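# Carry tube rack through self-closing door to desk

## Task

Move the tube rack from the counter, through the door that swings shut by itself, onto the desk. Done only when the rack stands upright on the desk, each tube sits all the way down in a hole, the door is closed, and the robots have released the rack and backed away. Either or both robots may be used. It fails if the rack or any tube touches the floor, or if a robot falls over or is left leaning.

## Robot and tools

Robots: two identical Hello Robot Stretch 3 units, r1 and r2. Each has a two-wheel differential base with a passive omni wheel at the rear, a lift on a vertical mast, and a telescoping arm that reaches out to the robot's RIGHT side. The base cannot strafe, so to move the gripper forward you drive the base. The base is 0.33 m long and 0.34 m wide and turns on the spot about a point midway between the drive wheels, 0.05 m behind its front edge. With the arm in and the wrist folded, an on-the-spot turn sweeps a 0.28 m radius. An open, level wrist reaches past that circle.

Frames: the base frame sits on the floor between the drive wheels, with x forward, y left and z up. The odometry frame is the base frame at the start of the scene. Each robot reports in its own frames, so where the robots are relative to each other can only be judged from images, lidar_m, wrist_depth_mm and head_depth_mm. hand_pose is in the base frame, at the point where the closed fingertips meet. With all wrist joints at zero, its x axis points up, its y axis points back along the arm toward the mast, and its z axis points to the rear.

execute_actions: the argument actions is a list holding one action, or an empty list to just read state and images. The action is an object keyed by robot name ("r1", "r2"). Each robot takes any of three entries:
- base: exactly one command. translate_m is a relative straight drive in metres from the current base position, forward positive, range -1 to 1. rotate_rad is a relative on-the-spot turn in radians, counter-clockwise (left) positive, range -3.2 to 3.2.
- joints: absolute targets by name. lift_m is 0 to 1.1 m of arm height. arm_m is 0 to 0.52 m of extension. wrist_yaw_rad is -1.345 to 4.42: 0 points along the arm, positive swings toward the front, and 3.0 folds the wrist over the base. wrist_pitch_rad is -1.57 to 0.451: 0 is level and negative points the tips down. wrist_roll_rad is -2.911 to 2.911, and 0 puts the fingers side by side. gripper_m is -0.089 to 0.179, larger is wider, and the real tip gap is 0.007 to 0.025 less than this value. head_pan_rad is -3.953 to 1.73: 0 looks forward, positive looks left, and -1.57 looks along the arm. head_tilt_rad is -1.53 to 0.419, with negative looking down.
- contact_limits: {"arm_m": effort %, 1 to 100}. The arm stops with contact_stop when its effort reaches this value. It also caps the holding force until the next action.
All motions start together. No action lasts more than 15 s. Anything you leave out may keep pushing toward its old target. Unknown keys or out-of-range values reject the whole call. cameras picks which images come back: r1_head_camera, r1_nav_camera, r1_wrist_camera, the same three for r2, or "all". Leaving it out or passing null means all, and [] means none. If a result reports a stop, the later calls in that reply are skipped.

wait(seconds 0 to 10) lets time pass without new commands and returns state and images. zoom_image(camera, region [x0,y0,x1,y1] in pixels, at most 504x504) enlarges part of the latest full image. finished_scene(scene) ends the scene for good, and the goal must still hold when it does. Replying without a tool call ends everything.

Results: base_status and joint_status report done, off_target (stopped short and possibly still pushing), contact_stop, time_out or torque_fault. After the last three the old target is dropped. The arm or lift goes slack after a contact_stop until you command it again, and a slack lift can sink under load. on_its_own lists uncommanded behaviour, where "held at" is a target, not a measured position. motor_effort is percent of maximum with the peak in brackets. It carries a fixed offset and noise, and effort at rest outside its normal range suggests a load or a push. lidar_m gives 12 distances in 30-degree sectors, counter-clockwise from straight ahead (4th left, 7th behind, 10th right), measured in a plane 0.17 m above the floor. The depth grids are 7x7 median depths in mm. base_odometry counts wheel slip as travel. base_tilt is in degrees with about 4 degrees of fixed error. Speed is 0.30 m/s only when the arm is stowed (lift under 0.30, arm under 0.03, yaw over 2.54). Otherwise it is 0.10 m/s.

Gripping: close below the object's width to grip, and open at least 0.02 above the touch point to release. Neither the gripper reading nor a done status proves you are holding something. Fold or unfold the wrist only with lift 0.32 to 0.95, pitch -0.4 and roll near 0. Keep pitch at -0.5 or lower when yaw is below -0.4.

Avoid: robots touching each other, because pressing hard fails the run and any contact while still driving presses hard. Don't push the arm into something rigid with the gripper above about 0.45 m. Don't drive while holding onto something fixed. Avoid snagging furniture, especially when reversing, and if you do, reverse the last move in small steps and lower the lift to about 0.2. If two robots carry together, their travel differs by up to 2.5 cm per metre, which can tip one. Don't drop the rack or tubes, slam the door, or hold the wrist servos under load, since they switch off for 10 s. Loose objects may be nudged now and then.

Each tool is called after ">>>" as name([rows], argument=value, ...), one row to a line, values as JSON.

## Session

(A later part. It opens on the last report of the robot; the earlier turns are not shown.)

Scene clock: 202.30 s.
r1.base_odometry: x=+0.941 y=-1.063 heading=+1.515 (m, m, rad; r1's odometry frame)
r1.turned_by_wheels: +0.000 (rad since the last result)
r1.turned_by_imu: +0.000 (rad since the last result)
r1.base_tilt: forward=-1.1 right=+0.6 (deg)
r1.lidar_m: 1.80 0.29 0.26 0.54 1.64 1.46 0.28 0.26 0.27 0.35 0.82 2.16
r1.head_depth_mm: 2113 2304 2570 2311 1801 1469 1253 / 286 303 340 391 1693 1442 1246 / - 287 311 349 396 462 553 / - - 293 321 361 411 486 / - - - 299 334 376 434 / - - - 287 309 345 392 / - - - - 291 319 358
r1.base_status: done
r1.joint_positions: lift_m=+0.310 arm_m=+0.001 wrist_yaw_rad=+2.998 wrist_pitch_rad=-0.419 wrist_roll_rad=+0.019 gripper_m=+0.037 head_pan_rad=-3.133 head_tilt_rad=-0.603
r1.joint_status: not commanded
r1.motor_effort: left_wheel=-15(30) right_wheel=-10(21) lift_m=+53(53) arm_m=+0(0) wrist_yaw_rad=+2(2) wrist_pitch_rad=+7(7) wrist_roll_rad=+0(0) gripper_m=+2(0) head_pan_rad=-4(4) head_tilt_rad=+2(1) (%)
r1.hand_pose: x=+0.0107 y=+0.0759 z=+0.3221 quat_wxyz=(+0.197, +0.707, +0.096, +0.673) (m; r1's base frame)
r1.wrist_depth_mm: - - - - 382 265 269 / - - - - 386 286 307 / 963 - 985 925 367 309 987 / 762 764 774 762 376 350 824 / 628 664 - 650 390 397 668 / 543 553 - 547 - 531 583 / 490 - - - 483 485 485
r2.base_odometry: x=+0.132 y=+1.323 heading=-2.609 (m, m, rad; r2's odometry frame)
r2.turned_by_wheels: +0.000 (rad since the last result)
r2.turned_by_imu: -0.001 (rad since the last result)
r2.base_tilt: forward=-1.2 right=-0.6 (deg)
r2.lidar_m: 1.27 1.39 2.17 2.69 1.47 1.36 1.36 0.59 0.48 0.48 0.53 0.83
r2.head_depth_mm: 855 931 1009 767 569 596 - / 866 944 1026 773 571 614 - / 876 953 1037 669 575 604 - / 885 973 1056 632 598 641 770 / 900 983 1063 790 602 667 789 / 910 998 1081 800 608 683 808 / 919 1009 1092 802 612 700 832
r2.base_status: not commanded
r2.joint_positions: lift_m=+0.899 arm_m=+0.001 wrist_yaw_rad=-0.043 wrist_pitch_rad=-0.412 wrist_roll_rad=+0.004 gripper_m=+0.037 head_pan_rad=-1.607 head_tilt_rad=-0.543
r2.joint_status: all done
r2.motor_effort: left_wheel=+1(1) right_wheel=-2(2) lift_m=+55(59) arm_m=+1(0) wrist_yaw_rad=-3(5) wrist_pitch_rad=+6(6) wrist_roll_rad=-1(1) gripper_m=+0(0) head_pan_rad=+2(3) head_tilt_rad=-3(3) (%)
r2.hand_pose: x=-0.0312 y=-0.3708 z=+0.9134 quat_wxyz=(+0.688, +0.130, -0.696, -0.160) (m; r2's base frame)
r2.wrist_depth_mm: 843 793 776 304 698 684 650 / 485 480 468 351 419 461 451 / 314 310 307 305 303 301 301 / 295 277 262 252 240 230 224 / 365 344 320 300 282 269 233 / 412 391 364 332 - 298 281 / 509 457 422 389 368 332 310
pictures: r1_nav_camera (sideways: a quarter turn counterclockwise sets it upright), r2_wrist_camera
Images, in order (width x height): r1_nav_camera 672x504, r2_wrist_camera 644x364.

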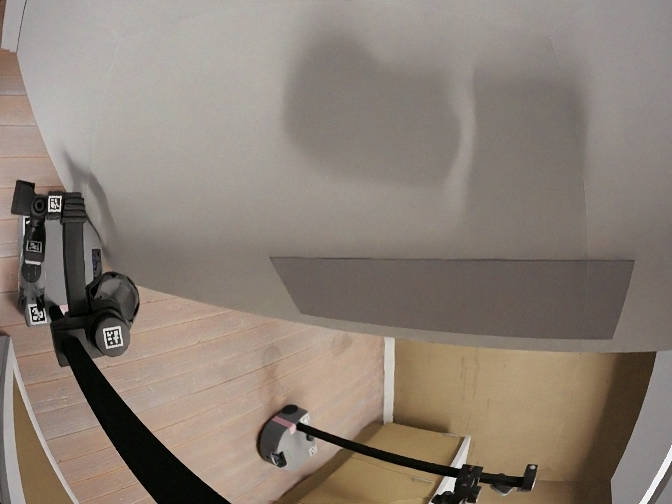

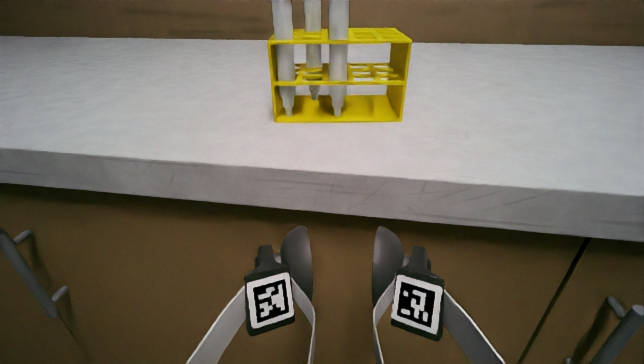

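>>> execute_actions([
  {"r1": {"base": {"rotate_rad": 0.42}}, "r2": {"base": {"translate_m": -0.008}, "joints": {"wrist_pitch_rad": -0.18, "gripper_m": 0.179, "arm_m": 0.06}}},
], cameras=["r2_head_camera", "r2_wrist_camera"])

Scene clock: 218.00 s.
r1.base_odometry: x=+0.941 y=-1.063 heading=+1.935 (m, m, rad; r1's odometry frame)
r1.turned_by_wheels: +0.420 (rad since the last result)
r1.turned_by_imu: +0.419 (rad since the last result)
r1.base_tilt: forward=-1.1 right=+0.5 (deg)
r1.lidar_m: 2.31 0.26 0.39 1.64 2.00 0.30 0.27 0.28 0.33 0.63 1.99 1.80
r1.head_depth_mm: - - 284 306 350 408 494 / - - - 301 342 397 475 / - - - 295 333 386 457 / - - - 291 325 374 440 / - - - 288 316 363 425 / - - - 285 309 353 413 / - - - - 302 343 399
r1.base_status: done
r1.joint_positions: lift_m=+0.310 arm_m=+0.001 wrist_yaw_rad=+2.998 wrist_pitch_rad=-0.419 wrist_roll_rad=+0.019 gripper_m=+0.037 head_pan_rad=-3.133 head_tilt_rad=-0.603
r1.joint_status: not commanded
r1.on_its_own: left_wheel is at rest, and its effort (-30) is outside its rest range (-18 to +18)
r1.motor_effort: left_wheel=-30(36) right_wheel=-4(3) lift_m=+53(52) arm_m=+0(0) wrist_yaw_rad=+2(2) wrist_pitch_rad=+7(7) wrist_roll_rad=+0(0) gripper_m=+0(1) head_pan_rad=-4(5) head_tilt_rad=+2(2) (%)
r1.hand_pose: x=+0.0107 y=+0.0759 z=+0.3221 quat_wxyz=(+0.197, +0.707, +0.096, +0.673) (m; r1's base frame)
r1.wrist_depth_mm: - - - - - 617 294 / - - - - - 568 253 / 984 - - - - 497 244 / 781 785 795 797 790 461 262 / 634 638 - 666 680 423 284 / 546 542 - 549 - 356 302 / 484 - - - 482 375 335
r2.base_odometry: x=+0.139 y=+1.327 heading=-2.609 (m, m, rad; r2's odometry frame)
r2.turned_by_wheels: +0.000 (rad since the last result)
r2.turned_by_imu: -0.001 (rad since the last result)
r2.base_tilt: forward=-1.2 right=-0.5 (deg)
r2.lidar_m: 1.28 1.40 2.17 2.68 1.46 1.36 1.35 0.59 0.48 0.48 0.53 0.83
r2.head_depth_mm: 857 930 1008 771 590 - - / 869 945 1023 777 617 - - / 876 955 1036 704 620 - - / 884 967 1054 630 603 669 767 / 893 983 1067 790 609 671 784 / 910 999 1074 797 607 681 803 / 920 1010 1092 801 613 697 829
r2.base_status: done
r2.joint_positions: lift_m=+0.899 arm_m=+0.060 wrist_yaw_rad=-0.044 wrist_pitch_rad=-0.202 wrist_roll_rad=+0.004 gripper_m=+0.179 head_pan_rad=-1.607 head_tilt_rad=-0.543
r2.joint_status: all done
r2.motor_effort: left_wheel=+1(3) right_wheel=-2(7) lift_m=+55(55) arm_m=+7(5) wrist_yaw_rad=-2(3) wrist_pitch_rad=+12(11) wrist_roll_rad=-1(1) gripper_m=+1(97) head_pan_rad=+3(3) head_tilt_rad=-2(3) (%)
r2.hand_pose: x=-0.0322 y=-0.4505 z=+0.9630 quat_wxyz=(+0.701, +0.056, -0.706, -0.087) (m; r2's base frame)
r2.wrist_depth_mm: 785 766 712 692 670 646 635 / 832 798 764 730 700 669 655 / 758 746 645 305 723 689 676 / 419 417 385 349 383 416 418 / 290 289 285 285 284 290 289 / 226 222 222 223 223 223 233 / - 221 206 195 187 180 -
pictures: r2_head_camera (sideways: a quarter turn clockwise sets it upright), r2_wrist_camera
Images, in order (width x height): r2_head_camera 896x504, r2_wrist_camera 644x364.

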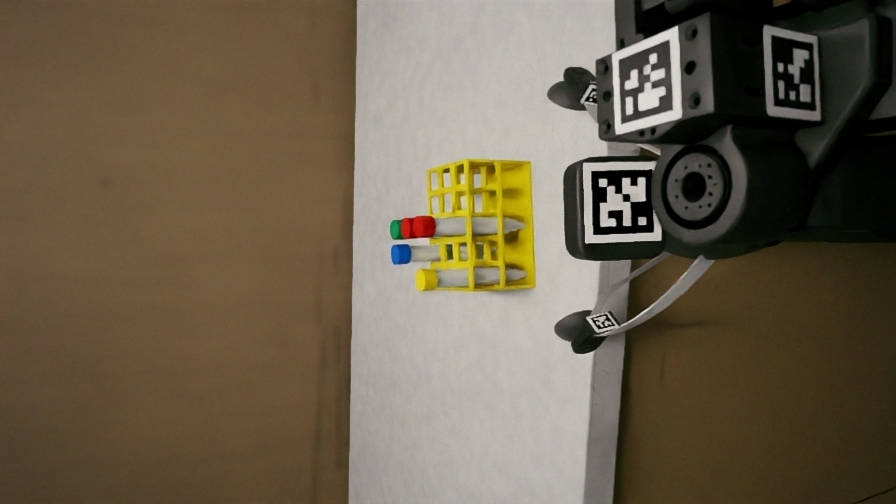

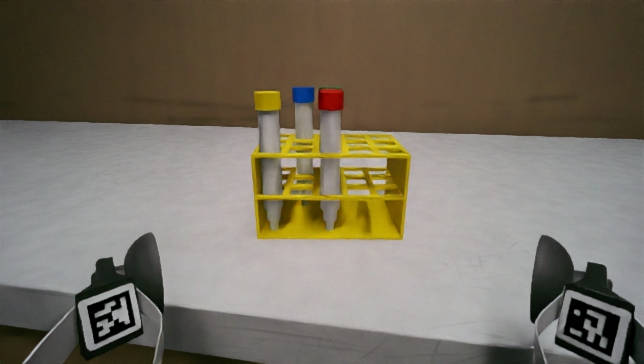

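>>> execute_actions([
  {"r1": {"base": {"translate_m": -0.18}}, "r2": {"base": {"translate_m": 0.003}, "joints": {"lift_m": 0.884, "arm_m": 0.208}}},
], cameras=["r2_head_camera", "r2_wrist_camera"])

Scene clock: 245.03 s.
r1.base_odometry: x=+1.005 y=-1.231 heading=+1.935 (m, m, rad; r1's odometry frame)
r1.turned_by_wheels: +0.000 (rad since the last result)
r1.turned_by_imu: +0.000 (rad since the last result)
r1.base_tilt: forward=-1.2 right=+0.5 (deg)
r1.lidar_m: 0.45 0.42 0.82 1.67 1.41 0.35 0.27 0.27 0.29 0.43 1.91 1.96
r1.head_depth_mm: - 287 313 355 412 494 1186 / - - 298 334 384 451 545 / - - 289 317 361 418 497 / - - - 302 340 390 456 / - - - 290 321 365 424 / - - - 283 304 344 395 / - - - - 292 324 370
r1.base_status: done
r1.joint_positions: lift_m=+0.310 arm_m=+0.001 wrist_yaw_rad=+2.998 wrist_pitch_rad=-0.419 wrist_roll_rad=+0.019 gripper_m=+0.037 head_pan_rad=-3.133 head_tilt_rad=-0.603
r1.joint_status: not commanded
r1.motor_effort: left_wheel=-16(32) right_wheel=-9(19) lift_m=+53(53) arm_m=+0(0) wrist_yaw_rad=+1(2) wrist_pitch_rad=+7(7) wrist_roll_rad=+0(0) gripper_m=+0(1) head_pan_rad=-3(4) head_tilt_rad=+1(1) (%)
r1.hand_pose: x=+0.0107 y=+0.0759 z=+0.3221 quat_wxyz=(+0.197, +0.707, +0.096, +0.673) (m; r1's base frame)
r1.wrist_depth_mm: - - - - - - 648 / - - - - - - 633 / 961 - - 971 - 986 588 / 776 771 794 790 808 797 565 / 646 653 - 675 693 661 533 / 546 546 - 550 - 565 492 / 485 - - - 478 491 466
r2.base_odometry: x=+0.136 y=+1.326 heading=-2.609 (m, m, rad; r2's odometry frame)
r2.turned_by_wheels: +0.000 (rad since the last result)
r2.turned_by_imu: -0.001 (rad since the last result)
r2.base_tilt: forward=-1.1 right=-0.6 (deg)
r2.lidar_m: 1.27 1.40 2.17 2.68 2.95 1.36 1.35 0.59 0.48 0.48 0.53 0.83
r2.head_depth_mm: 855 929 1010 805 - 637 711 / 864 942 1025 859 - 632 724 / 872 960 1037 866 - 647 742 / 884 971 1057 631 578 656 762 / 896 985 1061 812 602 666 784 / 908 999 1083 798 608 680 806 / 922 1005 1098 806 611 699 828
r2.base_status: done
r2.joint_positions: lift_m=+0.885 arm_m=+0.208 wrist_yaw_rad=-0.044 wrist_pitch_rad=-0.202 wrist_roll_rad=+0.004 gripper_m=+0.179 head_pan_rad=-1.607 head_tilt_rad=-0.543
r2.joint_status: all done
r2.motor_effort: left_wheel=+1(3) right_wheel=-2(4) lift_m=+21(49) arm_m=+7(6) wrist_yaw_rad=-2(2) wrist_pitch_rad=+11(12) wrist_roll_rad=-1(1) gripper_m=+1(0) head_pan_rad=+3(2) head_tilt_rad=-3(3) (%)
r2.hand_pose: x=-0.0323 y=-0.5985 z=+0.9484 quat_wxyz=(+0.701, +0.056, -0.706, -0.087) (m; r2's base frame)
r2.wrist_depth_mm: 647 613 588 567 548 525 507 / 669 650 609 155 575 551 531 / 668 667 114 158 595 567 545 / 373 374 120 136 167 376 373 / 259 261 124 124 173 144 260 / 198 189 130 131 148 133 208 / - 155 147 152 157 150 -
pictures: r2_head_camera (sideways: a quarter turn clockwise sets it upright), r2_wrist_camera
Images, in order (width x height): r2_head_camera 896x504, r2_wrist_camera 644x364.

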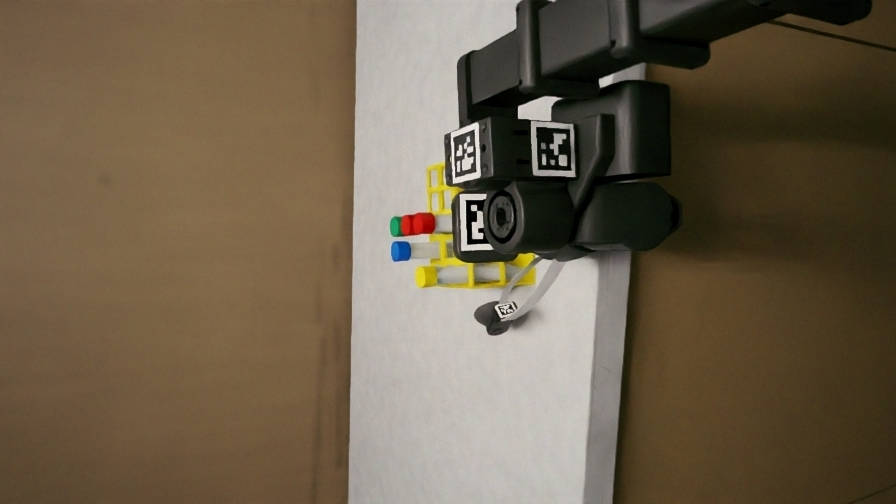

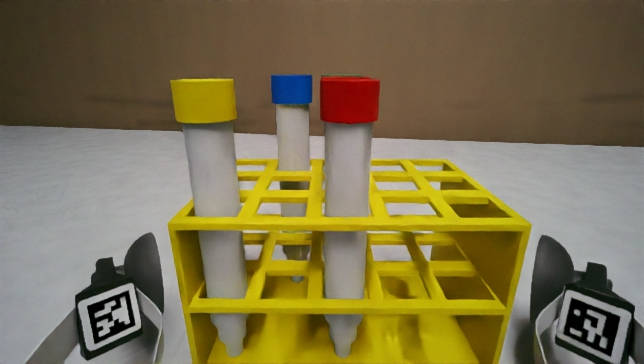

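>>> execute_actions([
  {"r1": {"base": {"translate_m": -0.08}}, "r2": {"joints": {"arm_m": 0.217, "gripper_m": 0.104}}},
], cameras=["r2_wrist_camera"])

Scene clock: 258.17 s.
r1.base_odometry: x=+1.033 y=-1.306 heading=+1.934 (m, m, rad; r1's odometry frame)
r1.turned_by_wheels: +0.000 (rad since the last result)
r1.turned_by_imu: +0.000 (rad since the last result)
r1.base_tilt: forward=-1.3 right=+0.5 (deg)
r1.lidar_m: 0.52 0.49 1.01 1.70 1.37 0.37 0.27 0.26 0.27 0.38 1.87 2.03
r1.head_depth_mm: 283 302 340 398 1679 1473 1252 / - 289 316 357 410 483 594 / - - 296 331 376 438 522 / - - 287 312 351 402 469 / - - - 293 327 370 427 / - - - 285 305 343 393 / - - - - 291 320 362
r1.base_status: done
r1.joint_positions: lift_m=+0.310 arm_m=+0.001 wrist_yaw_rad=+2.998 wrist_pitch_rad=-0.419 wrist_roll_rad=+0.019 gripper_m=+0.037 head_pan_rad=-3.133 head_tilt_rad=-0.603
r1.joint_status: not commanded
r1.motor_effort: left_wheel=-16(26) right_wheel=-8(15) lift_m=+53(53) arm_m=+0(0) wrist_yaw_rad=+2(2) wrist_pitch_rad=+7(7) wrist_roll_rad=+0(0) gripper_m=+0(0) head_pan_rad=-4(4) head_tilt_rad=+1(1) (%)
r1.hand_pose: x=+0.0107 y=+0.0759 z=+0.3221 quat_wxyz=(+0.197, +0.707, +0.096, +0.673) (m; r1's base frame)
r1.wrist_depth_mm: - - - - - - 819 / - - - - - - 776 / 968 - - - - - 724 / 750 763 801 812 805 816 684 / 650 646 - 643 691 669 632 / 537 545 - 555 - 557 556 / 485 - - - 474 483 490
r2.base_odometry: x=+0.136 y=+1.326 heading=-2.609 (m, m, rad; r2's odometry frame)
r2.turned_by_wheels: +0.000 (rad since the last result)
r2.turned_by_imu: -0.001 (rad since the last result)
r2.base_tilt: forward=-1.2 right=-0.6 (deg)
r2.lidar_m: 1.27 1.40 2.18 1.39 1.37 1.36 1.35 0.59 0.48 0.48 0.53 0.83
r2.head_depth_mm: 857 930 1010 803 - 637 714 / 867 944 1025 859 - 628 722 / 873 956 1038 866 - 642 741 / 888 966 1048 634 578 654 763 / 900 982 1063 792 604 665 783 / 911 997 1081 797 608 683 809 / 921 1011 1088 804 613 699 828
r2.base_status: not commanded
r2.joint_positions: lift_m=+0.885 arm_m=+0.217 wrist_yaw_rad=-0.044 wrist_pitch_rad=-0.201 wrist_roll_rad=+0.004 gripper_m=+0.105 head_pan_rad=-1.607 head_tilt_rad=-0.543
r2.joint_status: all done
r2.motor_effort: left_wheel=+1(1) right_wheel=-2(2) lift_m=+21(21) arm_m=+7(8) wrist_yaw_rad=-2(2) wrist_pitch_rad=+11(11) wrist_roll_rad=-1(1) gripper_m=-22(98) head_pan_rad=+2(2) head_tilt_rad=-3(3) (%)
r2.hand_pose: x=-0.0323 y=-0.6075 z=+0.9484 quat_wxyz=(+0.701, +0.056, -0.706, -0.087) (m; r2's base frame)
r2.wrist_depth_mm: 640 614 582 559 533 517 504 / 665 643 604 158 563 551 528 / 658 661 117 161 584 565 548 / 373 370 129 140 167 374 375 / 259 260 128 126 178 144 259 / 200 209 136 132 143 132 199 / 165 156 150 152 157 150 164
pictures: r2_wrist_camera
Images, in order (width x height): r2_wrist_camera 644x364.

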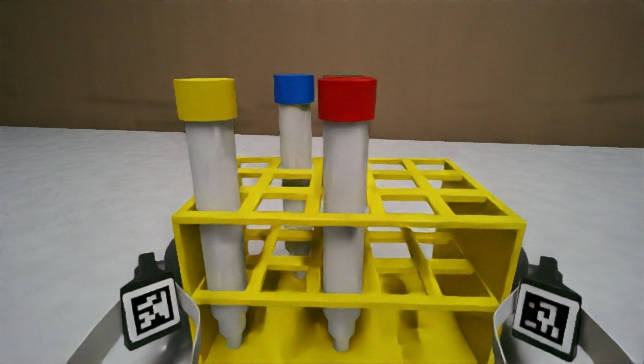

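>>> execute_actions([
  {"r1": {"base": {"translate_m": -0.09}}, "r2": {"joints": {"lift_m": 0.97}}},
], cameras=["r2_wrist_camera", "r2_head_camera"])

Scene clock: 273.00 s.
r1.base_odometry: x=+1.065 y=-1.390 heading=+1.934 (m, m, rad; r1's odometry frame)
r1.turned_by_wheels: +0.000 (rad since the last result)
r1.turned_by_imu: +0.000 (rad since the last result)
r1.base_tilt: forward=-1.1 right=+0.5 (deg)
r1.lidar_m: 0.58 0.58 1.23 1.34 2.17 2.15 0.28 0.26 0.27 0.34 0.78 2.13
r1.head_depth_mm: 1768 1928 2145 2261 1777 1465 1256 / 290 312 349 2095 1741 1442 1259 / - 288 314 353 399 469 557 / - - 291 324 364 416 488 / - - - 301 335 379 436 / - - - 286 309 346 393 / - - - - 291 317 357
r1.base_status: done
r1.joint_positions: lift_m=+0.310 arm_m=+0.001 wrist_yaw_rad=+2.998 wrist_pitch_rad=-0.419 wrist_roll_rad=+0.019 gripper_m=+0.037 head_pan_rad=-3.133 head_tilt_rad=-0.603
r1.joint_status: not commanded
r1.motor_effort: left_wheel=-15(25) right_wheel=-6(13) lift_m=+53(53) arm_m=+0(0) wrist_yaw_rad=+2(2) wrist_pitch_rad=+7(7) wrist_roll_rad=+0(0) gripper_m=+0(1) head_pan_rad=-4(4) head_tilt_rad=+2(2) (%)
r1.hand_pose: x=+0.0107 y=+0.0759 z=+0.3221 quat_wxyz=(+0.197, +0.707, +0.096, +0.673) (m; r1's base frame)
r1.wrist_depth_mm: - - - - - - - / - - - - - - 952 / 978 - - - - - 852 / 759 776 799 812 810 824 766 / 644 623 - 648 708 675 682 / 542 540 - 562 - 566 567 / 490 - - - 478 494 487
r2.base_odometry: x=+0.136 y=+1.326 heading=-2.609 (m, m, rad; r2's odometry frame)
r2.turned_by_wheels: +0.000 (rad since the last result)
r2.turned_by_imu: -0.002 (rad since the last result)
r2.base_tilt: forward=-1.1 right=-0.6 (deg)
r2.lidar_m: 1.27 1.40 2.17 1.42 1.50 1.36 1.35 0.59 0.48 0.48 0.53 0.83
r2.head_depth_mm: 853 929 998 - 548 611 709 / 865 942 1009 - 550 623 723 / 876 957 1027 - 558 634 740 / 887 967 1029 656 576 651 762 / 899 983 1062 752 604 666 787 / 911 994 1077 799 608 682 806 / 920 1010 1092 805 609 698 831
r2.base_status: not commanded
r2.joint_positions: lift_m=+0.969 arm_m=+0.217 wrist_yaw_rad=-0.044 wrist_pitch_rad=-0.203 wrist_roll_rad=+0.004 gripper_m=+0.105 head_pan_rad=-1.607 head_tilt_rad=-0.543
r2.joint_status: all done
r2.motor_effort: left_wheel=+1(1) right_wheel=-2(2) lift_m=+55(57) arm_m=+7(7) wrist_yaw_rad=-2(2) wrist_pitch_rad=+12(12) wrist_roll_rad=-1(1) gripper_m=-23(23) head_pan_rad=+2(2) head_tilt_rad=-3(3) (%)
r2.hand_pose: x=-0.0323 y=-0.6074 z=+1.0327 quat_wxyz=(+0.701, +0.056, -0.706, -0.088) (m; r2's base frame)
r2.wrist_depth_mm: 645 606 578 563 543 515 503 / 666 647 605 577 563 544 522 / 714 679 626 171 597 567 541 / 620 610 145 145 177 577 574 / 429 428 132 133 177 145 427 / 328 342 137 137 145 129 328 / 268 255 146 152 160 157 271
pictures: r2_head_camera (sideways: a quarter turn clockwise sets it upright), r2_wrist_camera
Images, in order (width x height): r2_head_camera 896x504, r2_wrist_camera 644x364.

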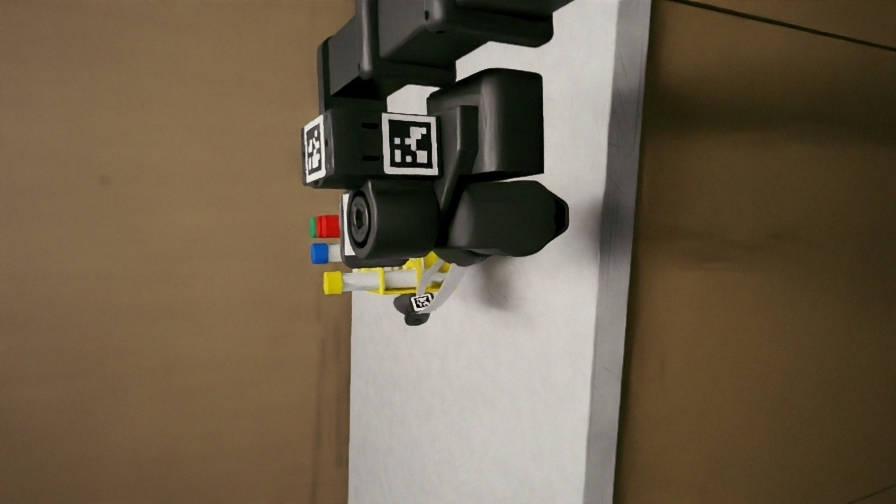

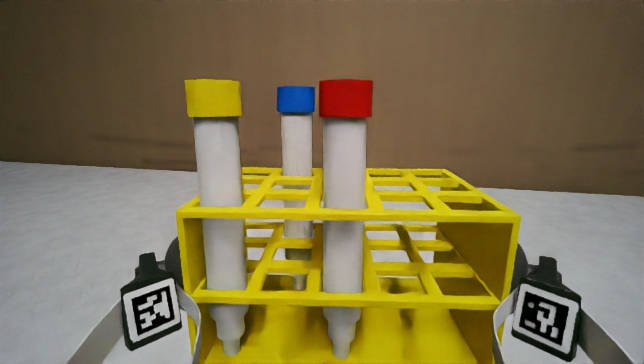

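>>> execute_actions(actions=[], cameras=["r2_wrist_camera"])

Scene clock: 276.40 s.
r1.base_odometry: x=+1.065 y=-1.390 heading=+1.934 (m, m, rad; r1's odometry frame)
r1.turned_by_wheels: +0.000 (rad since the last result)
r1.turned_by_imu: +0.000 (rad since the last result)
r1.base_tilt: forward=-1.2 right=+0.5 (deg)
r1.lidar_m: 0.58 0.58 1.23 1.34 2.17 2.15 0.28 0.26 0.27 0.34 0.78 2.13
r1.head_depth_mm: 1773 1956 2150 2263 1786 1477 1255 / 290 311 349 2131 1742 1453 1262 / - 287 315 351 400 467 556 / - - 291 324 364 416 488 / - - - 301 335 379 435 / - - - 286 310 346 393 / - - - - 291 318 357
r1.base_status: done
r1.joint_positions: lift_m=+0.310 arm_m=+0.001 wrist_yaw_rad=+2.998 wrist_pitch_rad=-0.419 wrist_roll_rad=+0.019 gripper_m=+0.037 head_pan_rad=-3.133 head_tilt_rad=-0.603
r1.joint_status: not commanded
r1.motor_effort: left_wheel=-15(25) right_wheel=-7(13) lift_m=+53(53) arm_m=+0(0) wrist_yaw_rad=+2(2) wrist_pitch_rad=+7(7) wrist_roll_rad=+0(0) gripper_m=+1(1) head_pan_rad=-5(4) head_tilt_rad=+1(2) (%)
r1.hand_pose: x=+0.0107 y=+0.0759 z=+0.3221 quat_wxyz=(+0.197, +0.707, +0.096, +0.673) (m; r1's base frame)
r1.wrist_depth_mm: - - - - - - 958 / - - - - - - 927 / 996 - 980 997 - - 869 / 767 766 814 783 791 821 755 / 637 644 - 662 679 673 664 / 535 538 - 547 - 567 564 / 473 - - - 477 485 499
r2.base_odometry: x=+0.136 y=+1.326 heading=-2.609 (m, m, rad; r2's odometry frame)
r2.turned_by_wheels: +0.000 (rad since the last result)
r2.turned_by_imu: -0.001 (rad since the last result)
r2.base_tilt: forward=-1.3 right=-0.6 (deg)
r2.lidar_m: 1.28 1.40 2.17 1.42 1.50 1.36 1.35 0.59 0.48 0.48 0.53 0.83
r2.head_depth_mm: 855 933 1002 - 549 611 710 / 864 939 1009 - 551 620 723 / 878 956 1024 - 559 636 744 / 886 968 1028 655 578 652 766 / 895 987 1059 755 605 666 785 / 910 995 1080 796 607 684 806 / 922 1009 1089 803 610 699 831
r2.base_status: not commanded
r2.joint_positions: lift_m=+0.969 arm_m=+0.217 wrist_yaw_rad=-0.044 wrist_pitch_rad=-0.203 wrist_roll_rad=+0.004 gripper_m=+0.105 head_pan_rad=-1.607 head_tilt_rad=-0.543
r2.joint_status: all done
r2.motor_effort: left_wheel=+1(1) right_wheel=-2(2) lift_m=+55(57) arm_m=+7(7) wrist_yaw_rad=-1(2) wrist_pitch_rad=+12(12) wrist_roll_rad=-1(1) gripper_m=-22(23) head_pan_rad=+3(2) head_tilt_rad=-3(3) (%)
r2.hand_pose: x=-0.0323 y=-0.6074 z=+1.0327 quat_wxyz=(+0.701, +0.056, -0.706, -0.088) (m; r2's base frame)
r2.wrist_depth_mm: 638 612 586 555 538 514 504 / 680 646 597 573 566 543 518 / 719 680 623 170 589 568 545 / 604 610 146 145 177 575 569 / 429 421 132 133 176 144 425 / 330 344 137 136 145 130 327 / 265 256 146 152 159 157 271
pictures: r2_wrist_camera
Images, in order (width x height): r2_wrist_camera 644x364.

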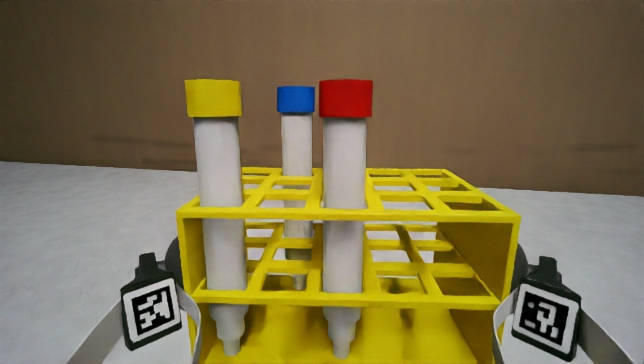

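>>> execute_actions([
  {"r1": {"base": {"rotate_rad": 0.52}}, "r2": {"joints": {"lift_m": 0.886}}},
], cameras=["r2_wrist_camera"])

>>> execute_actions([
  {"r2": {"joints": {"gripper_m": 0.179, "arm_m": 0.231}}},
], cameras=["r2_wrist_camera"])

Scene clock: 286.73 s.
r1.base_odometry: x=+1.065 y=-1.390 heading=+2.454 (m, m, rad; r1's odometry frame)
r1.turned_by_wheels: +0.520 (rad since the last result)
r1.turned_by_imu: +0.520 (rad since the last result)
r1.base_tilt: forward=-1.2 right=+0.5 (deg)
r1.lidar_m: 0.58 1.20 1.34 2.14 2.15 0.30 0.27 0.28 0.35 0.76 2.13 0.59
r1.head_depth_mm: - - - 297 338 392 468 / - - - 294 332 385 460 / - - - 293 327 379 449 / - - - 290 322 372 440 / - - - 288 318 366 433 / - - - 287 314 359 424 / - - - 285 309 355 416
r1.base_status: done
r1.joint_positions: lift_m=+0.310 arm_m=+0.001 wrist_yaw_rad=+2.998 wrist_pitch_rad=-0.419 wrist_roll_rad=+0.019 gripper_m=+0.037 head_pan_rad=-3.133 head_tilt_rad=-0.603
r1.joint_status: not commanded
r1.on_its_own: left_wheel is at rest, and its effort (-26) is outside its rest range (-18 to +18)
r1.motor_effort: left_wheel=-26(32) right_wheel=-3(3) lift_m=+53(53) arm_m=+0(0) wrist_yaw_rad=+2(2) wrist_pitch_rad=+7(7) wrist_roll_rad=+0(0) gripper_m=+0(1) head_pan_rad=-4(4) head_tilt_rad=+2(2) (%)
r1.hand_pose: x=+0.0107 y=+0.0759 z=+0.3221 quat_wxyz=(+0.197, +0.707, +0.096, +0.673) (m; r1's base frame)
r1.wrist_depth_mm: - - - - - - - / - - - - - - - / 980 - - - - - - / 779 756 782 806 793 817 823 / 646 641 - 663 689 660 663 / 540 548 - 558 - 571 573 / 476 - - - 481 485 491
r2.base_odometry: x=+0.136 y=+1.326 heading=-2.609 (m, m, rad; r2's odometry frame)
r2.turned_by_wheels: +0.000 (rad since the last result)
r2.turned_by_imu: -0.001 (rad since the last result)
r2.base_tilt: forward=-1.1 right=-0.5 (deg)
r2.lidar_m: 1.27 1.40 2.17 1.42 1.54 1.36 1.35 0.59 0.48 0.48 0.53 0.83
r2.head_depth_mm: 855 931 1005 806 - 635 717 / 867 943 1019 859 - 629 722 / 877 952 1038 867 - 643 742 / 888 967 1047 652 578 657 766 / 899 984 1062 792 604 665 785 / 908 994 1074 797 608 681 807 / 924 1009 1089 801 612 700 832
r2.base_status: not commanded
r2.joint_positions: lift_m=+0.887 arm_m=+0.217 wrist_yaw_rad=-0.044 wrist_pitch_rad=-0.198 wrist_roll_rad=+0.004 gripper_m=+0.105 head_pan_rad=-1.607 head_tilt_rad=-0.543
r2.joint_status: all done
r2.motor_effort: left_wheel=+1(1) right_wheel=-2(2) lift_m=+20(49) arm_m=+7(8) wrist_yaw_rad=-2(1) wrist_pitch_rad=+9(13) wrist_roll_rad=-1(1) gripper_m=-22(22) head_pan_rad=+3(2) head_tilt_rad=-3(3) (%)
r2.hand_pose: x=-0.0323 y=-0.6078 z=+0.9513 quat_wxyz=(+0.701, +0.055, -0.706, -0.086) (m; r2's base frame)
r2.wrist_depth_mm: 632 610 578 561 539 518 501 / 666 643 606 565 559 540 525 / 700 658 124 168 593 564 535 / 384 384 128 140 327 384 386 / 267 267 131 131 175 137 266 / 202 213 137 137 143 129 203 / 171 159 148 152 158 154 168
pictures: r2_wrist_camera
Images, in order (width x height): r2_wrist_camera 644x364.

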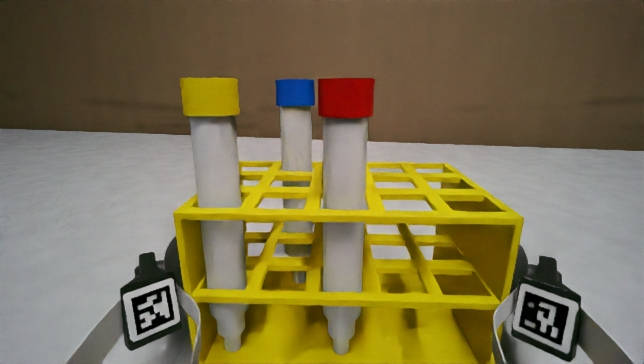

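Scene clock: 287.97 s.
r1.base_odometry: x=+1.065 y=-1.390 heading=+2.454 (m, m, rad; r1's odometry frame)
r1.turned_by_wheels: +0.000 (rad since the last result)
r1.turned_by_imu: +0.000 (rad since the last result)
r1.base_tilt: forward=-1.1 right=+0.5 (deg)
r1.lidar_m: 0.58 1.21 1.34 2.15 2.15 0.30 0.28 0.28 0.35 0.76 2.13 0.58
r1.head_depth_mm: - - - 296 337 391 467 / - - - 294 332 385 458 / - - - 292 328 378 448 / - - - 290 322 372 441 / - - - 288 319 366 431 / - - - 287 314 361 424 / - - - 285 309 354 417
r1.base_status: not commanded
r1.joint_positions: lift_m=+0.310 arm_m=+0.001 wrist_yaw_rad=+2.998 wrist_pitch_rad=-0.419 wrist_roll_rad=+0.019 gripper_m=+0.037 head_pan_rad=-3.133 head_tilt_rad=-0.603
r1.joint_status: not commanded
r1.on_its_own: left_wheel is at rest, and its effort (-26) is outside its rest range (-18 to +18)
r1.motor_effort: left_wheel=-26(26) right_wheel=-3(3) lift_m=+53(53) arm_m=+0(0) wrist_yaw_rad=+2(2) wrist_pitch_rad=+7(7) wrist_roll_rad=+0(0) gripper_m=+1(0) head_pan_rad=-4(5) head_tilt_rad=+1(2) (%)
r1.hand_pose: x=+0.0107 y=+0.0759 z=+0.3221 quat_wxyz=(+0.197, +0.707, +0.096, +0.673) (m; r1's base frame)
r1.wrist_depth_mm: - - - - - - - / - - - - - - - / 960 - - - - - - / 772 786 795 803 800 802 833 / 634 634 - 655 688 681 676 / 533 550 - 551 - 552 564 / 477 - - - 480 490 493
r2.base_odometry: x=+0.136 y=+1.326 heading=-2.609 (m, m, rad; r2's odometry frame)
r2.turned_by_wheels: +0.000 (rad since the last result)
r2.turned_by_imu: +0.000 (rad since the last result)
r2.base_tilt: forward=-1.2 right=-0.5 (deg)
r2.lidar_m: 1.27 1.40 2.18 1.42 1.54 1.36 1.35 0.59 0.48 0.48 0.53 0.83
r2.head_depth_mm: 855 929 1007 811 - 636 718 / 867 942 1019 858 - 621 723 / 875 950 1040 867 - 637 741 / 887 966 1052 660 578 654 762 / 898 983 1066 794 604 665 785 / 911 993 1080 798 607 682 808 / 922 1014 1095 801 611 700 829
r2.base_status: not commanded
r2.joint_positions: lift_m=+0.887 arm_m=+0.231 wrist_yaw_rad=-0.044 wrist_pitch_rad=-0.198 wrist_roll_rad=+0.004 gripper_m=+0.179 head_pan_rad=-1.607 head_tilt_rad=-0.543
r2.joint_status: all done
r2.motor_effort: left_wheel=+1(1) right_wheel=-2(2) lift_m=+21(20) arm_m=+7(8) wrist_yaw_rad=-2(2) wrist_pitch_rad=+9(9) wrist_roll_rad=-1(1) gripper_m=+0(95) head_pan_rad=+3(2) head_tilt_rad=-3(3) (%)
r2.hand_pose: x=-0.0323 y=-0.6218 z=+0.9513 quat_wxyz=(+0.701, +0.055, -0.706, -0.086) (m; r2's base frame)
r2.wrist_depth_mm: 622 597 564 546 526 505 490 / 645 622 590 565 550 529 513 / 686 643 119 161 580 554 532 / 383 381 141 140 176 385 381 / 268 267 129 128 174 132 267 / 203 203 136 137 150 143 212 / - 158 150 156 161 156 -
pictures: r2_wrist_camera
Images, in order (width x height): r2_wrist_camera 644x364.

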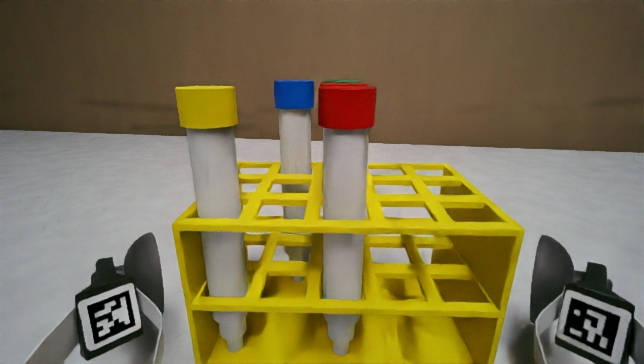

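>>> execute_actions([
  {"r1": {"base": {"translate_m": -0.04}}, "r2": {"joints": {"lift_m": 0.884, "wrist_pitch_rad": -0.135, "arm_m": 0.243}}},
], cameras=["r2_wrist_camera"])

>>> execute_actions([
  {"r1": {"base": {"translate_m": -0.04}}, "r2": {"joints": {"gripper_m": 0.102}}},
], cameras=["r2_wrist_camera"])

Scene clock: 328.93 s.
r1.base_odometry: x=+1.096 y=-1.415 heading=+2.454 (m, m, rad; r1's odometry frame)
r1.turned_by_wheels: +0.000 (rad since the last result)
r1.turned_by_imu: +0.000 (rad since the last result)
r1.base_tilt: forward=-1.2 right=+0.5 (deg)
r1.lidar_m: 0.62 1.27 1.35 2.19 2.12 0.30 0.27 0.28 0.34 0.67 2.16 0.63
r1.head_depth_mm: - - - 303 345 401 484 / - - - 297 338 392 469 / - - - 294 330 383 455 / - - - 291 323 373 441 / - - - 287 317 364 428 / - - - 286 310 355 416 / - - - - 304 347 405
r1.base_status: done
r1.joint_positions: lift_m=+0.310 arm_m=+0.001 wrist_yaw_rad=+2.998 wrist_pitch_rad=-0.419 wrist_roll_rad=+0.019 gripper_m=+0.037 head_pan_rad=-3.133 head_tilt_rad=-0.603
r1.joint_status: not commanded
r1.motor_effort: left_wheel=-14(29) right_wheel=-9(15) lift_m=+53(53) arm_m=+0(0) wrist_yaw_rad=+2(2) wrist_pitch_rad=+7(7) wrist_roll_rad=+0(0) gripper_m=+1(0) head_pan_rad=-4(4) head_tilt_rad=+2(1) (%)
r1.hand_pose: x=+0.0107 y=+0.0759 z=+0.3221 quat_wxyz=(+0.197, +0.707, +0.096, +0.673) (m; r1's base frame)
r1.wrist_depth_mm: - - - - - - - / - - - - - - - / 977 - - - - - - / 768 776 792 789 792 814 825 / 625 639 - 647 673 684 669 / 540 542 - 537 - 562 573 / 483 - - - 486 484 487
r2.base_odometry: x=+0.136 y=+1.326 heading=-2.609 (m, m, rad; r2's odometry frame)
r2.turned_by_wheels: +0.000 (rad since the last result)
r2.turned_by_imu: -0.002 (rad since the last result)
r2.base_tilt: forward=-1.1 right=-0.5 (deg)
r2.lidar_m: 1.27 1.40 2.17 1.46 1.61 1.36 1.35 0.59 0.48 0.48 0.53 0.83
r2.head_depth_mm: 858 928 1003 805 - 635 716 / 867 944 1023 856 549 621 725 / 877 961 1038 869 - 636 744 / 886 967 1049 663 577 651 763 / 894 979 1062 794 603 667 783 / 910 999 1078 801 607 683 806 / 923 1008 1094 804 610 700 829
r2.base_status: not commanded
r2.joint_positions: lift_m=+0.885 arm_m=+0.243 wrist_yaw_rad=-0.044 wrist_pitch_rad=-0.158 wrist_roll_rad=+0.004 gripper_m=+0.179 head_pan_rad=-1.607 head_tilt_rad=-0.543
r2.joint_status: all done
r2.motor_effort: left_wheel=+1(1) right_wheel=-2(2) lift_m=+20(22) arm_m=+7(7) wrist_yaw_rad=-1(2) wrist_pitch_rad=+12(13) wrist_roll_rad=-1(1) gripper_m=+0(1) head_pan_rad=+3(2) head_tilt_rad=-3(3) (%)
r2.hand_pose: x=-0.0324 y=-0.6366 z=+0.9592 quat_wxyz=(+0.703, +0.040, -0.707, -0.072) (m; r2's base frame)
r2.wrist_depth_mm: 607 597 566 540 515 500 478 / 641 616 582 569 544 515 499 / 672 641 601 110 559 547 523 / 433 439 155 156 436 440 443 / 288 291 115 112 133 145 293 / 217 113 123 120 145 122 230 / - 161 125 126 134 122 -
pictures: r2_wrist_camera
Images, in order (width x height): r2_wrist_camera 644x364.

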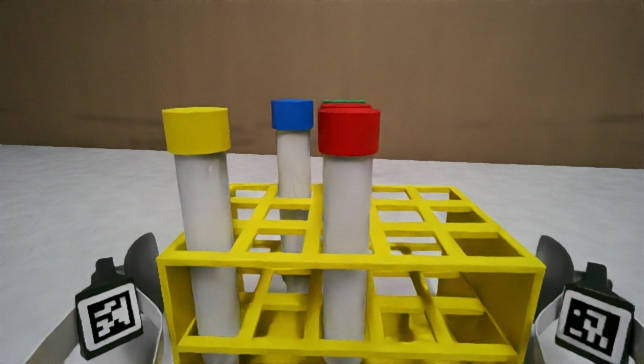

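Scene clock: 330.30 s.
r1.base_odometry: x=+1.127 y=-1.440 heading=+2.454 (m, m, rad; r1's odometry frame)
r1.turned_by_wheels: +0.000 (rad since the last result)
r1.turned_by_imu: +0.000 (rad since the last result)
r1.base_tilt: forward=-1.2 right=+0.4 (deg)
r1.lidar_m: 0.65 1.33 1.36 2.23 2.10 0.31 0.27 0.27 0.33 0.60 2.18 0.68
r1.head_depth_mm: - - 286 312 354 417 502 / - - - 303 345 401 480 / - - - 296 335 387 460 / - - - 291 326 375 442 / - - - 288 316 363 425 / - - - 285 308 351 410 / - - - - 299 341 396
r1.base_status: done
r1.joint_positions: lift_m=+0.310 arm_m=+0.001 wrist_yaw_rad=+2.998 wrist_pitch_rad=-0.419 wrist_roll_rad=+0.019 gripper_m=+0.037 head_pan_rad=-3.133 head_tilt_rad=-0.603
r1.joint_status: not commanded
r1.motor_effort: left_wheel=-13(24) right_wheel=-9(15) lift_m=+53(53) arm_m=-1(0) wrist_yaw_rad=+2(2) wrist_pitch_rad=+7(7) wrist_roll_rad=+0(0) gripper_m=+1(1) head_pan_rad=-4(4) head_tilt_rad=+1(1) (%)
r1.hand_pose: x=+0.0107 y=+0.0759 z=+0.3221 quat_wxyz=(+0.197, +0.707, +0.096, +0.673) (m; r1's base frame)
r1.wrist_depth_mm: - - - - - - - / - - - - - - - / 956 - 987 - - - - / 767 788 777 782 786 817 859 / 649 639 - 663 692 661 675 / 541 541 - 554 - 569 558 / 481 - - - 480 484 495
r2.base_odometry: x=+0.136 y=+1.326 heading=-2.609 (m, m, rad; r2's odometry frame)
r2.turned_by_wheels: +0.000 (rad since the last result)
r2.turned_by_imu: +0.000 (rad since the last result)
r2.base_tilt: forward=-1.1 right=-0.6 (deg)
r2.lidar_m: 1.28 1.40 2.17 1.49 1.68 1.36 1.35 0.59 0.48 0.48 0.53 0.83
r2.head_depth_mm: 854 931 1006 805 - 633 717 / 868 944 1021 859 548 622 723 / 876 952 1035 867 - 636 745 / 886 970 1051 665 579 651 766 / 901 985 1065 813 604 666 782 / 915 997 1078 792 607 684 807 / 922 1009 1089 805 612 700 829
r2.base_status: not commanded
r2.joint_positions: lift_m=+0.885 arm_m=+0.243 wrist_yaw_rad=-0.044 wrist_pitch_rad=-0.158 wrist_roll_rad=+0.004 gripper_m=+0.103 head_pan_rad=-1.607 head_tilt_rad=-0.543
r2.joint_status: all done
r2.motor_effort: left_wheel=+1(1) right_wheel=-2(2) lift_m=+20(21) arm_m=+7(7) wrist_yaw_rad=-2(2) wrist_pitch_rad=+12(12) wrist_roll_rad=-1(1) gripper_m=-23(98) head_pan_rad=+3(2) head_tilt_rad=-4(3) (%)
r2.hand_pose: x=-0.0324 y=-0.6366 z=+0.9592 quat_wxyz=(+0.703, +0.040, -0.707, -0.072) (m; r2's base frame)
r2.wrist_depth_mm: 622 582 565 545 522 499 481 / 648 609 582 561 532 514 499 / 671 645 119 118 565 547 526 / 436 439 170 171 366 444 439 / 291 293 128 127 144 159 292 / 218 228 140 153 194 141 218 / 181 168 148 158 158 156 179
pictures: r2_wrist_camera
Images, in order (width x height): r2_wrist_camera 644x364.

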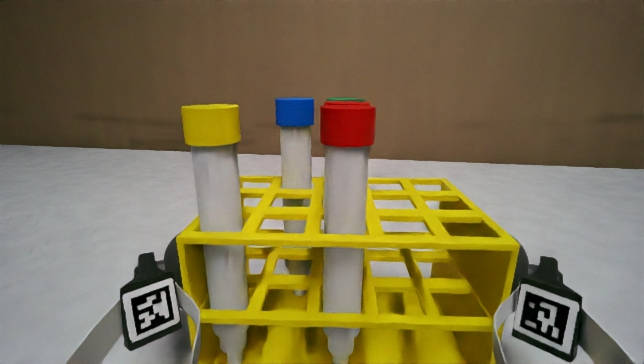

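>>> execute_actions([
  {"r1": {"base": {"translate_m": -0.08}}, "r2": {"joints": {"lift_m": 0.96}}},
], cameras=["r2_wrist_camera"])

Scene clock: 336.77 s.
r1.base_odometry: x=+1.188 y=-1.491 heading=+2.454 (m, m, rad; r1's odometry frame)
r1.turned_by_wheels: +0.000 (rad since the last result)
r1.turned_by_imu: +0.000 (rad since the last result)
r1.base_tilt: forward=-1.2 right=+0.5 (deg)
r1.lidar_m: 0.73 1.46 1.40 2.23 2.05 0.33 0.27 0.27 0.31 0.50 2.42 0.77
r1.head_depth_mm: - - 294 330 379 449 546 / - - 289 318 363 423 509 / - - 283 305 347 401 477 / - - - 294 331 381 448 / - - - 289 317 362 423 / - - - 283 305 345 401 / - - - - 294 331 381
r1.base_status: done
r1.joint_positions: lift_m=+0.310 arm_m=+0.001 wrist_yaw_rad=+2.998 wrist_pitch_rad=-0.419 wrist_roll_rad=+0.019 gripper_m=+0.037 head_pan_rad=-3.133 head_tilt_rad=-0.603
r1.joint_status: not commanded
r1.motor_effort: left_wheel=-14(23) right_wheel=-7(15) lift_m=+52(52) arm_m=+0(0) wrist_yaw_rad=+2(2) wrist_pitch_rad=+7(7) wrist_roll_rad=+0(0) gripper_m=+1(0) head_pan_rad=-4(4) head_tilt_rad=+2(2) (%)
r1.hand_pose: x=+0.0107 y=+0.0759 z=+0.3221 quat_wxyz=(+0.197, +0.707, +0.096, +0.673) (m; r1's base frame)
r1.wrist_depth_mm: - - - - - - - / - - - - - - - / 988 - - - - - - / 762 769 785 789 805 824 839 / 637 639 - 657 696 657 665 / 534 548 - 570 - 565 566 / 488 - - - 475 485 487
r2.base_odometry: x=+0.136 y=+1.326 heading=-2.609 (m, m, rad; r2's odometry frame)
r2.turned_by_wheels: +0.000 (rad since the last result)
r2.turned_by_imu: -0.001 (rad since the last result)
r2.base_tilt: forward=-1.2 right=-0.5 (deg)
r2.lidar_m: 1.28 1.40 2.17 1.57 1.45 1.36 1.35 0.59 0.48 0.48 0.53 0.83
r2.head_depth_mm: 854 928 1008 - 546 612 709 / 863 941 1011 - 571 621 724 / 877 953 1020 - 561 635 746 / 890 967 1032 681 578 650 762 / 898 984 1065 769 603 667 785 / 908 999 1076 796 608 682 808 / 922 1010 1090 803 612 697 830
r2.base_status: not commanded
r2.joint_positions: lift_m=+0.959 arm_m=+0.243 wrist_yaw_rad=-0.044 wrist_pitch_rad=-0.159 wrist_roll_rad=+0.004 gripper_m=+0.106 head_pan_rad=-1.607 head_tilt_rad=-0.543
r2.joint_status: all done
r2.motor_effort: left_wheel=+1(1) right_wheel=-2(1) lift_m=+55(59) arm_m=+7(7) wrist_yaw_rad=-2(2) wrist_pitch_rad=+12(12) wrist_roll_rad=-1(1) gripper_m=-21(21) head_pan_rad=+2(2) head_tilt_rad=-3(3) (%)
r2.hand_pose: x=-0.0324 y=-0.6365 z=+1.0338 quat_wxyz=(+0.702, +0.041, -0.707, -0.072) (m; r2's base frame)
r2.wrist_depth_mm: 612 591 568 538 522 505 479 / 647 615 592 562 549 521 498 / 673 659 125 123 563 541 524 / 675 667 202 172 580 561 541 / 454 451 132 131 148 158 454 / 339 356 140 155 175 141 337 / 277 262 144 159 160 157 279
pictures: r2_wrist_camera
Images, in order (width x height): r2_wrist_camera 644x364.

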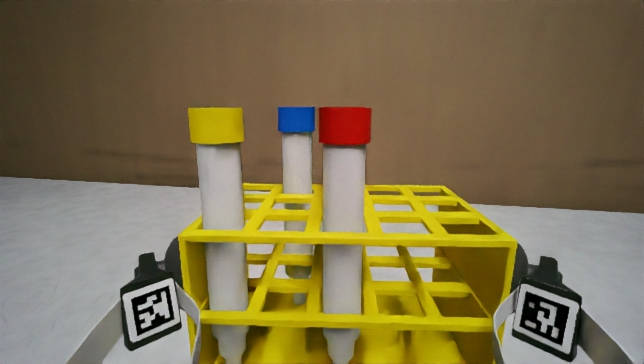

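>>> execute_actions([
  {"r1": {"base": {"translate_m": -0.12}, "joints": {"head_pan_rad": -0.5, "head_tilt_rad": -0.7}}, "r2": {"base": {"rotate_rad": 2.18}, "joints": {"arm_m": 0.0, "wrist_yaw_rad": 0.75, "lift_m": 0.975, "head_pan_rad": 0.0, "head_tilt_rad": -0.6}}},
], cameras=["r2_wrist_camera", "r2_nav_camera", "r2_head_camera"])

Scene clock: 378.90 s.
r1.base_odometry: x=+1.281 y=-1.567 heading=+2.454 (m, m, rad; r1's odometry frame)
r1.turned_by_wheels: +0.000 (rad since the last result)
r1.turned_by_imu: +0.000 (rad since the last result)
r1.base_tilt: forward=-1.2 right=+0.5 (deg)
r1.lidar_m: 0.85 1.64 1.58 2.15 1.98 0.36 0.27 0.27 0.28 0.40 2.45 0.96
r1.head_depth_mm: 2238 2542 2603 1986 1649 1388 1202 / 2326 2595 2488 2019 1638 1392 1205 / 2458 2705 2599 2040 1662 1392 1200 / 2589 2848 2654 2029 1661 1412 1212 / 2652 2985 2689 2064 1687 1392 1227 / 2770 3119 2486 1037 1153 1342 1228 / 744 783 856 974 1201 1399 1231
r1.base_status: done
r1.joint_positions: lift_m=+0.310 arm_m=+0.001 wrist_yaw_rad=+2.998 wrist_pitch_rad=-0.419 wrist_roll_rad=+0.019 gripper_m=+0.037 head_pan_rad=-0.507 head_tilt_rad=-0.691
r1.joint_status: all done
r1.motor_effort: left_wheel=-13(25) right_wheel=-5(16) lift_m=+53(53) arm_m=+0(0) wrist_yaw_rad=+1(2) wrist_pitch_rad=+7(7) wrist_roll_rad=+0(0) gripper_m=+1(0) head_pan_rad=+4(57) head_tilt_rad=-4(15) (%)
r1.hand_pose: x=+0.0107 y=+0.0759 z=+0.3221 quat_wxyz=(+0.197, +0.707, +0.096, +0.673) (m; r1's base frame)
r1.wrist_depth_mm: - - - - - - - / - - - - - - - / 974 - - - - - - / 763 779 803 810 805 808 832 / 632 640 - 670 668 663 673 / 547 547 - 543 - 573 558 / 494 - - - 481 484 487
r2.base_odometry: x=+0.136 y=+1.326 heading=-0.429 (m, m, rad; r2's odometry frame)
r2.turned_by_wheels: +2.180 (rad since the last result)
r2.turned_by_imu: +2.210 (rad since the last result)
r2.base_tilt: forward=-1.2 right=-0.6 (deg)
r2.lidar_m: 1.58 1.35 1.35 0.56 0.48 0.48 0.55 0.93 1.27 1.46 2.45 1.51
r2.head_depth_mm: 1582 1691 1808 1816 1719 1440 1209 / 1752 1898 2059 2178 1791 1450 1210 / 2761 3002 2460 2346 1804 1448 1213 / 3054 3362 3476 2386 1805 1453 1229 / 3344 3668 3497 2403 1810 1477 1231 / 3428 3406 1581 1697 1778 1456 1227 / 1238 1315 1418 1531 1667 1490 1235
r2.base_status: done
r2.joint_positions: lift_m=+0.974 arm_m=+0.001 wrist_yaw_rad=+0.749 wrist_pitch_rad=-0.159 wrist_roll_rad=+0.003 gripper_m=+0.106 head_pan_rad=-0.007 head_tilt_rad=-0.592
r2.joint_status: all done
r2.motor_effort: left_wheel=-2(6) right_wheel=+3(9) lift_m=+55(52) arm_m=-6(5) wrist_yaw_rad=+0(6) wrist_pitch_rad=+12(13) wrist_roll_rad=-1(1) gripper_m=-21(21) head_pan_rad=+3(35) head_tilt_rad=-3(9) (%)
r2.hand_pose: x=+0.1483 y=-0.3288 z=+1.0487 quat_wxyz=(+0.676, +0.311, -0.636, +0.205) (m; r2's base frame)
r2.wrist_depth_mm: - - - - - - - / - - - - - - - / - - 125 123 - - - / - - 201 172 - - - / - - 132 131 148 158 - / - - 140 155 174 141 - / - - 144 159 159 157 -
pictures: r2_head_camera (sideways: a quarter turn clockwise sets it upright), r2_nav_camera (sideways: a quarter turn counterclockwise sets it upright), r2_wrist_camera
Images, in order (width x height): r2_head_camera 896x504, r2_nav_camera 672x504, r2_wrist_camera 644x364.

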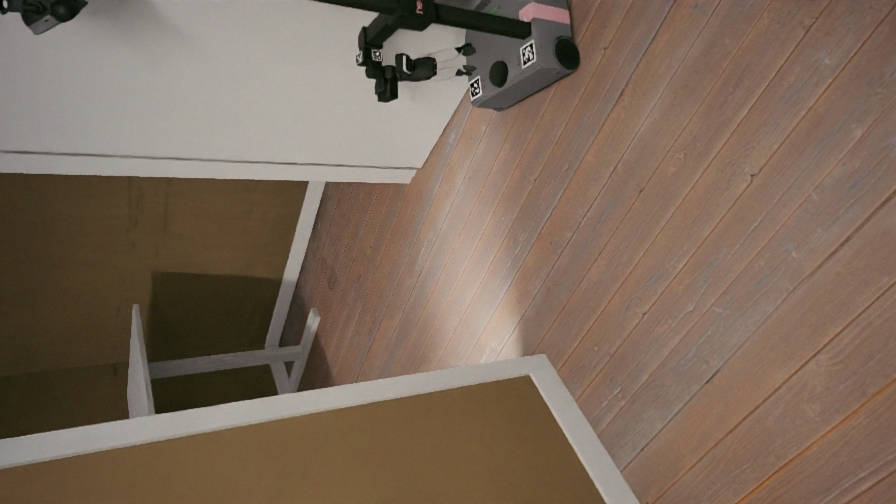

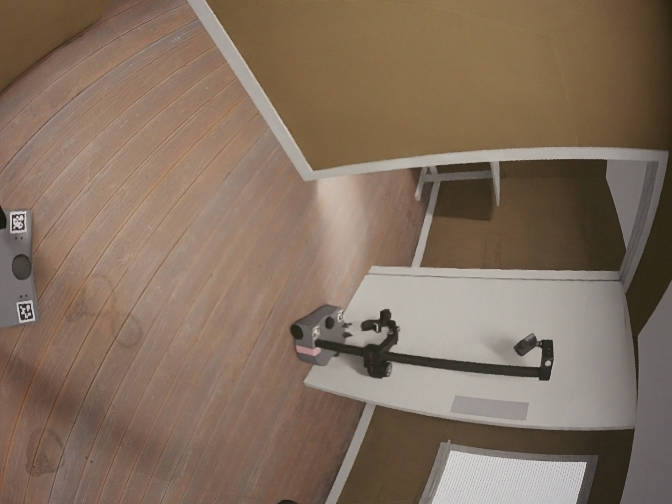

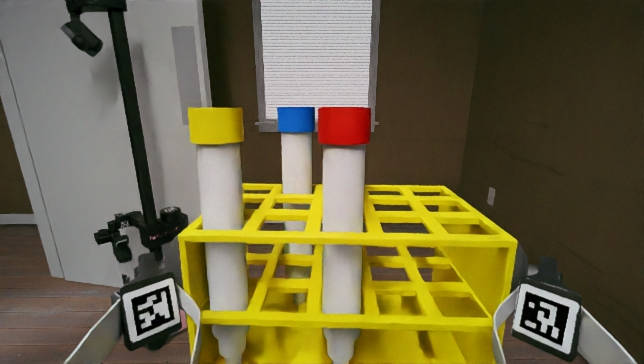

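>>> execute_actions([
  {"r2": {"base": {"translate_m": 1.0}, "joints": {"wrist_yaw_rad": 1.52, "head_tilt_rad": -0.8}}},
], cameras=["r2_wrist_camera", "r2_nav_camera", "r1_nav_camera"])

Scene clock: 399.80 s.
r1.base_odometry: x=+1.281 y=-1.567 heading=+2.454 (m, m, rad; r1's odometry frame)
r1.turned_by_wheels: +0.000 (rad since the last result)
r1.turned_by_imu: +0.000 (rad since the last result)
r1.base_tilt: forward=-1.2 right=+0.6 (deg)
r1.lidar_m: 0.85 0.69 1.95 2.16 1.97 0.36 0.27 0.27 0.28 0.40 2.45 0.95
r1.head_depth_mm: 2214 2531 2556 2004 1637 1387 1202 / 2332 2618 2499 2027 1655 1402 1212 / 2522 2756 2661 2046 1666 1401 1217 / 2621 2845 2628 2049 1669 1413 1219 / 2688 3008 2687 2069 1664 1388 1223 / 2781 3072 2469 1031 1161 1332 1226 / 745 784 853 984 1196 1407 1230
r1.base_status: not commanded
r1.joint_positions: lift_m=+0.310 arm_m=+0.001 wrist_yaw_rad=+2.998 wrist_pitch_rad=-0.419 wrist_roll_rad=+0.019 gripper_m=+0.037 head_pan_rad=-0.507 head_tilt_rad=-0.691
r1.joint_status: not commanded
r1.motor_effort: left_wheel=-13(13) right_wheel=-5(5) lift_m=+53(53) arm_m=+0(0) wrist_yaw_rad=+2(2) wrist_pitch_rad=+7(7) wrist_roll_rad=+0(0) gripper_m=+1(1) head_pan_rad=+5(3) head_tilt_rad=-4(4) (%)
r1.hand_pose: x=+0.0107 y=+0.0759 z=+0.3221 quat_wxyz=(+0.197, +0.707, +0.096, +0.673) (m; r1's base frame)
r1.wrist_depth_mm: - - - - - - - / - - - - - - - / 973 - - - - 705 660 / 772 773 812 800 792 681 656 / 633 643 - 660 669 667 660 / 545 543 - 543 - 570 562 / 484 - - - 480 491 496
r2.base_odometry: x=+1.045 y=+0.910 heading=-0.429 (m, m, rad; r2's odometry frame)
r2.turned_by_wheels: +0.000 (rad since the last result)
r2.turned_by_imu: -0.001 (rad since the last result)
r2.base_tilt: forward=-1.2 right=-0.6 (deg)
r2.lidar_m: 1.29 0.66 0.66 0.76 1.20 1.20 1.38 1.97 1.96 2.25 0.69 0.70
r2.head_depth_mm: 1011 1115 1233 1293 - 1228 1113 / 1179 1268 1421 1622 1499 1281 1118 / 2077 2326 2316 1819 1509 1287 1124 / 2285 2608 2311 1850 1522 1296 1130 / 2502 2815 2359 1861 1540 1299 1131 / 2674 2938 2362 1859 1543 1305 1142 / 2625 2814 2389 1864 1549 1079 1125
r2.base_status: done
r2.joint_positions: lift_m=+0.974 arm_m=+0.001 wrist_yaw_rad=+1.518 wrist_pitch_rad=-0.159 wrist_roll_rad=+0.004 gripper_m=+0.106 head_pan_rad=-0.007 head_tilt_rad=-0.790
r2.joint_status: all done
r2.motor_effort: left_wheel=-2(3) right_wheel=+3(9) lift_m=+56(56) arm_m=-5(5) wrist_yaw_rad=+3(5) wrist_pitch_rad=+13(13) wrist_roll_rad=-1(1) gripper_m=-21(21) head_pan_rad=+3(3) head_tilt_rad=-5(19) (%)
r2.hand_pose: x=+0.2275 y=-0.1596 z=+1.0487 quat_wxyz=(+0.550, +0.527, -0.473, +0.443) (m; r2's base frame)
r2.wrist_depth_mm: - - - - 902 724 606 / - - - - 952 740 611 / - - 125 123 - 768 630 / - - 202 171 984 790 650 / - - 133 131 148 158 654 / - - 140 154 175 141 663 / 627 - 143 159 159 157 648
pictures: r1_nav_camera (sideways: a quarter turn counterclockwise sets it upright), r2_nav_camera (sideways: a quarter turn counterclockwise sets it upright), r2_wrist_camera
Images, in order (width x height): r1_nav_camera 672x504, r2_nav_camera 672x504, r2_wrist_camera 644x364.

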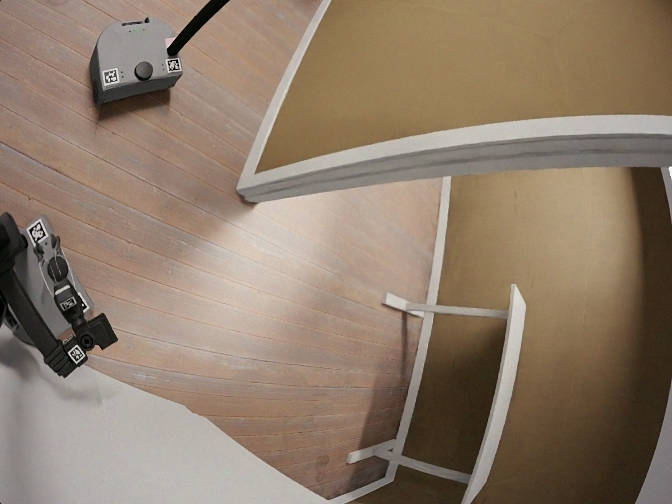

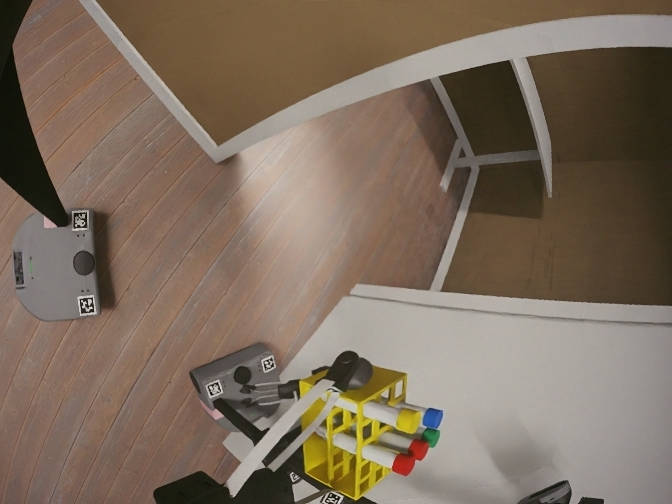

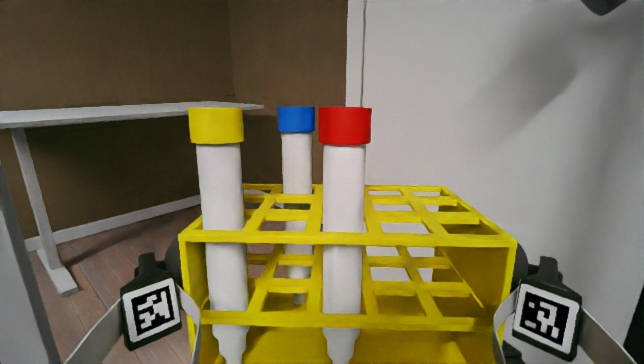

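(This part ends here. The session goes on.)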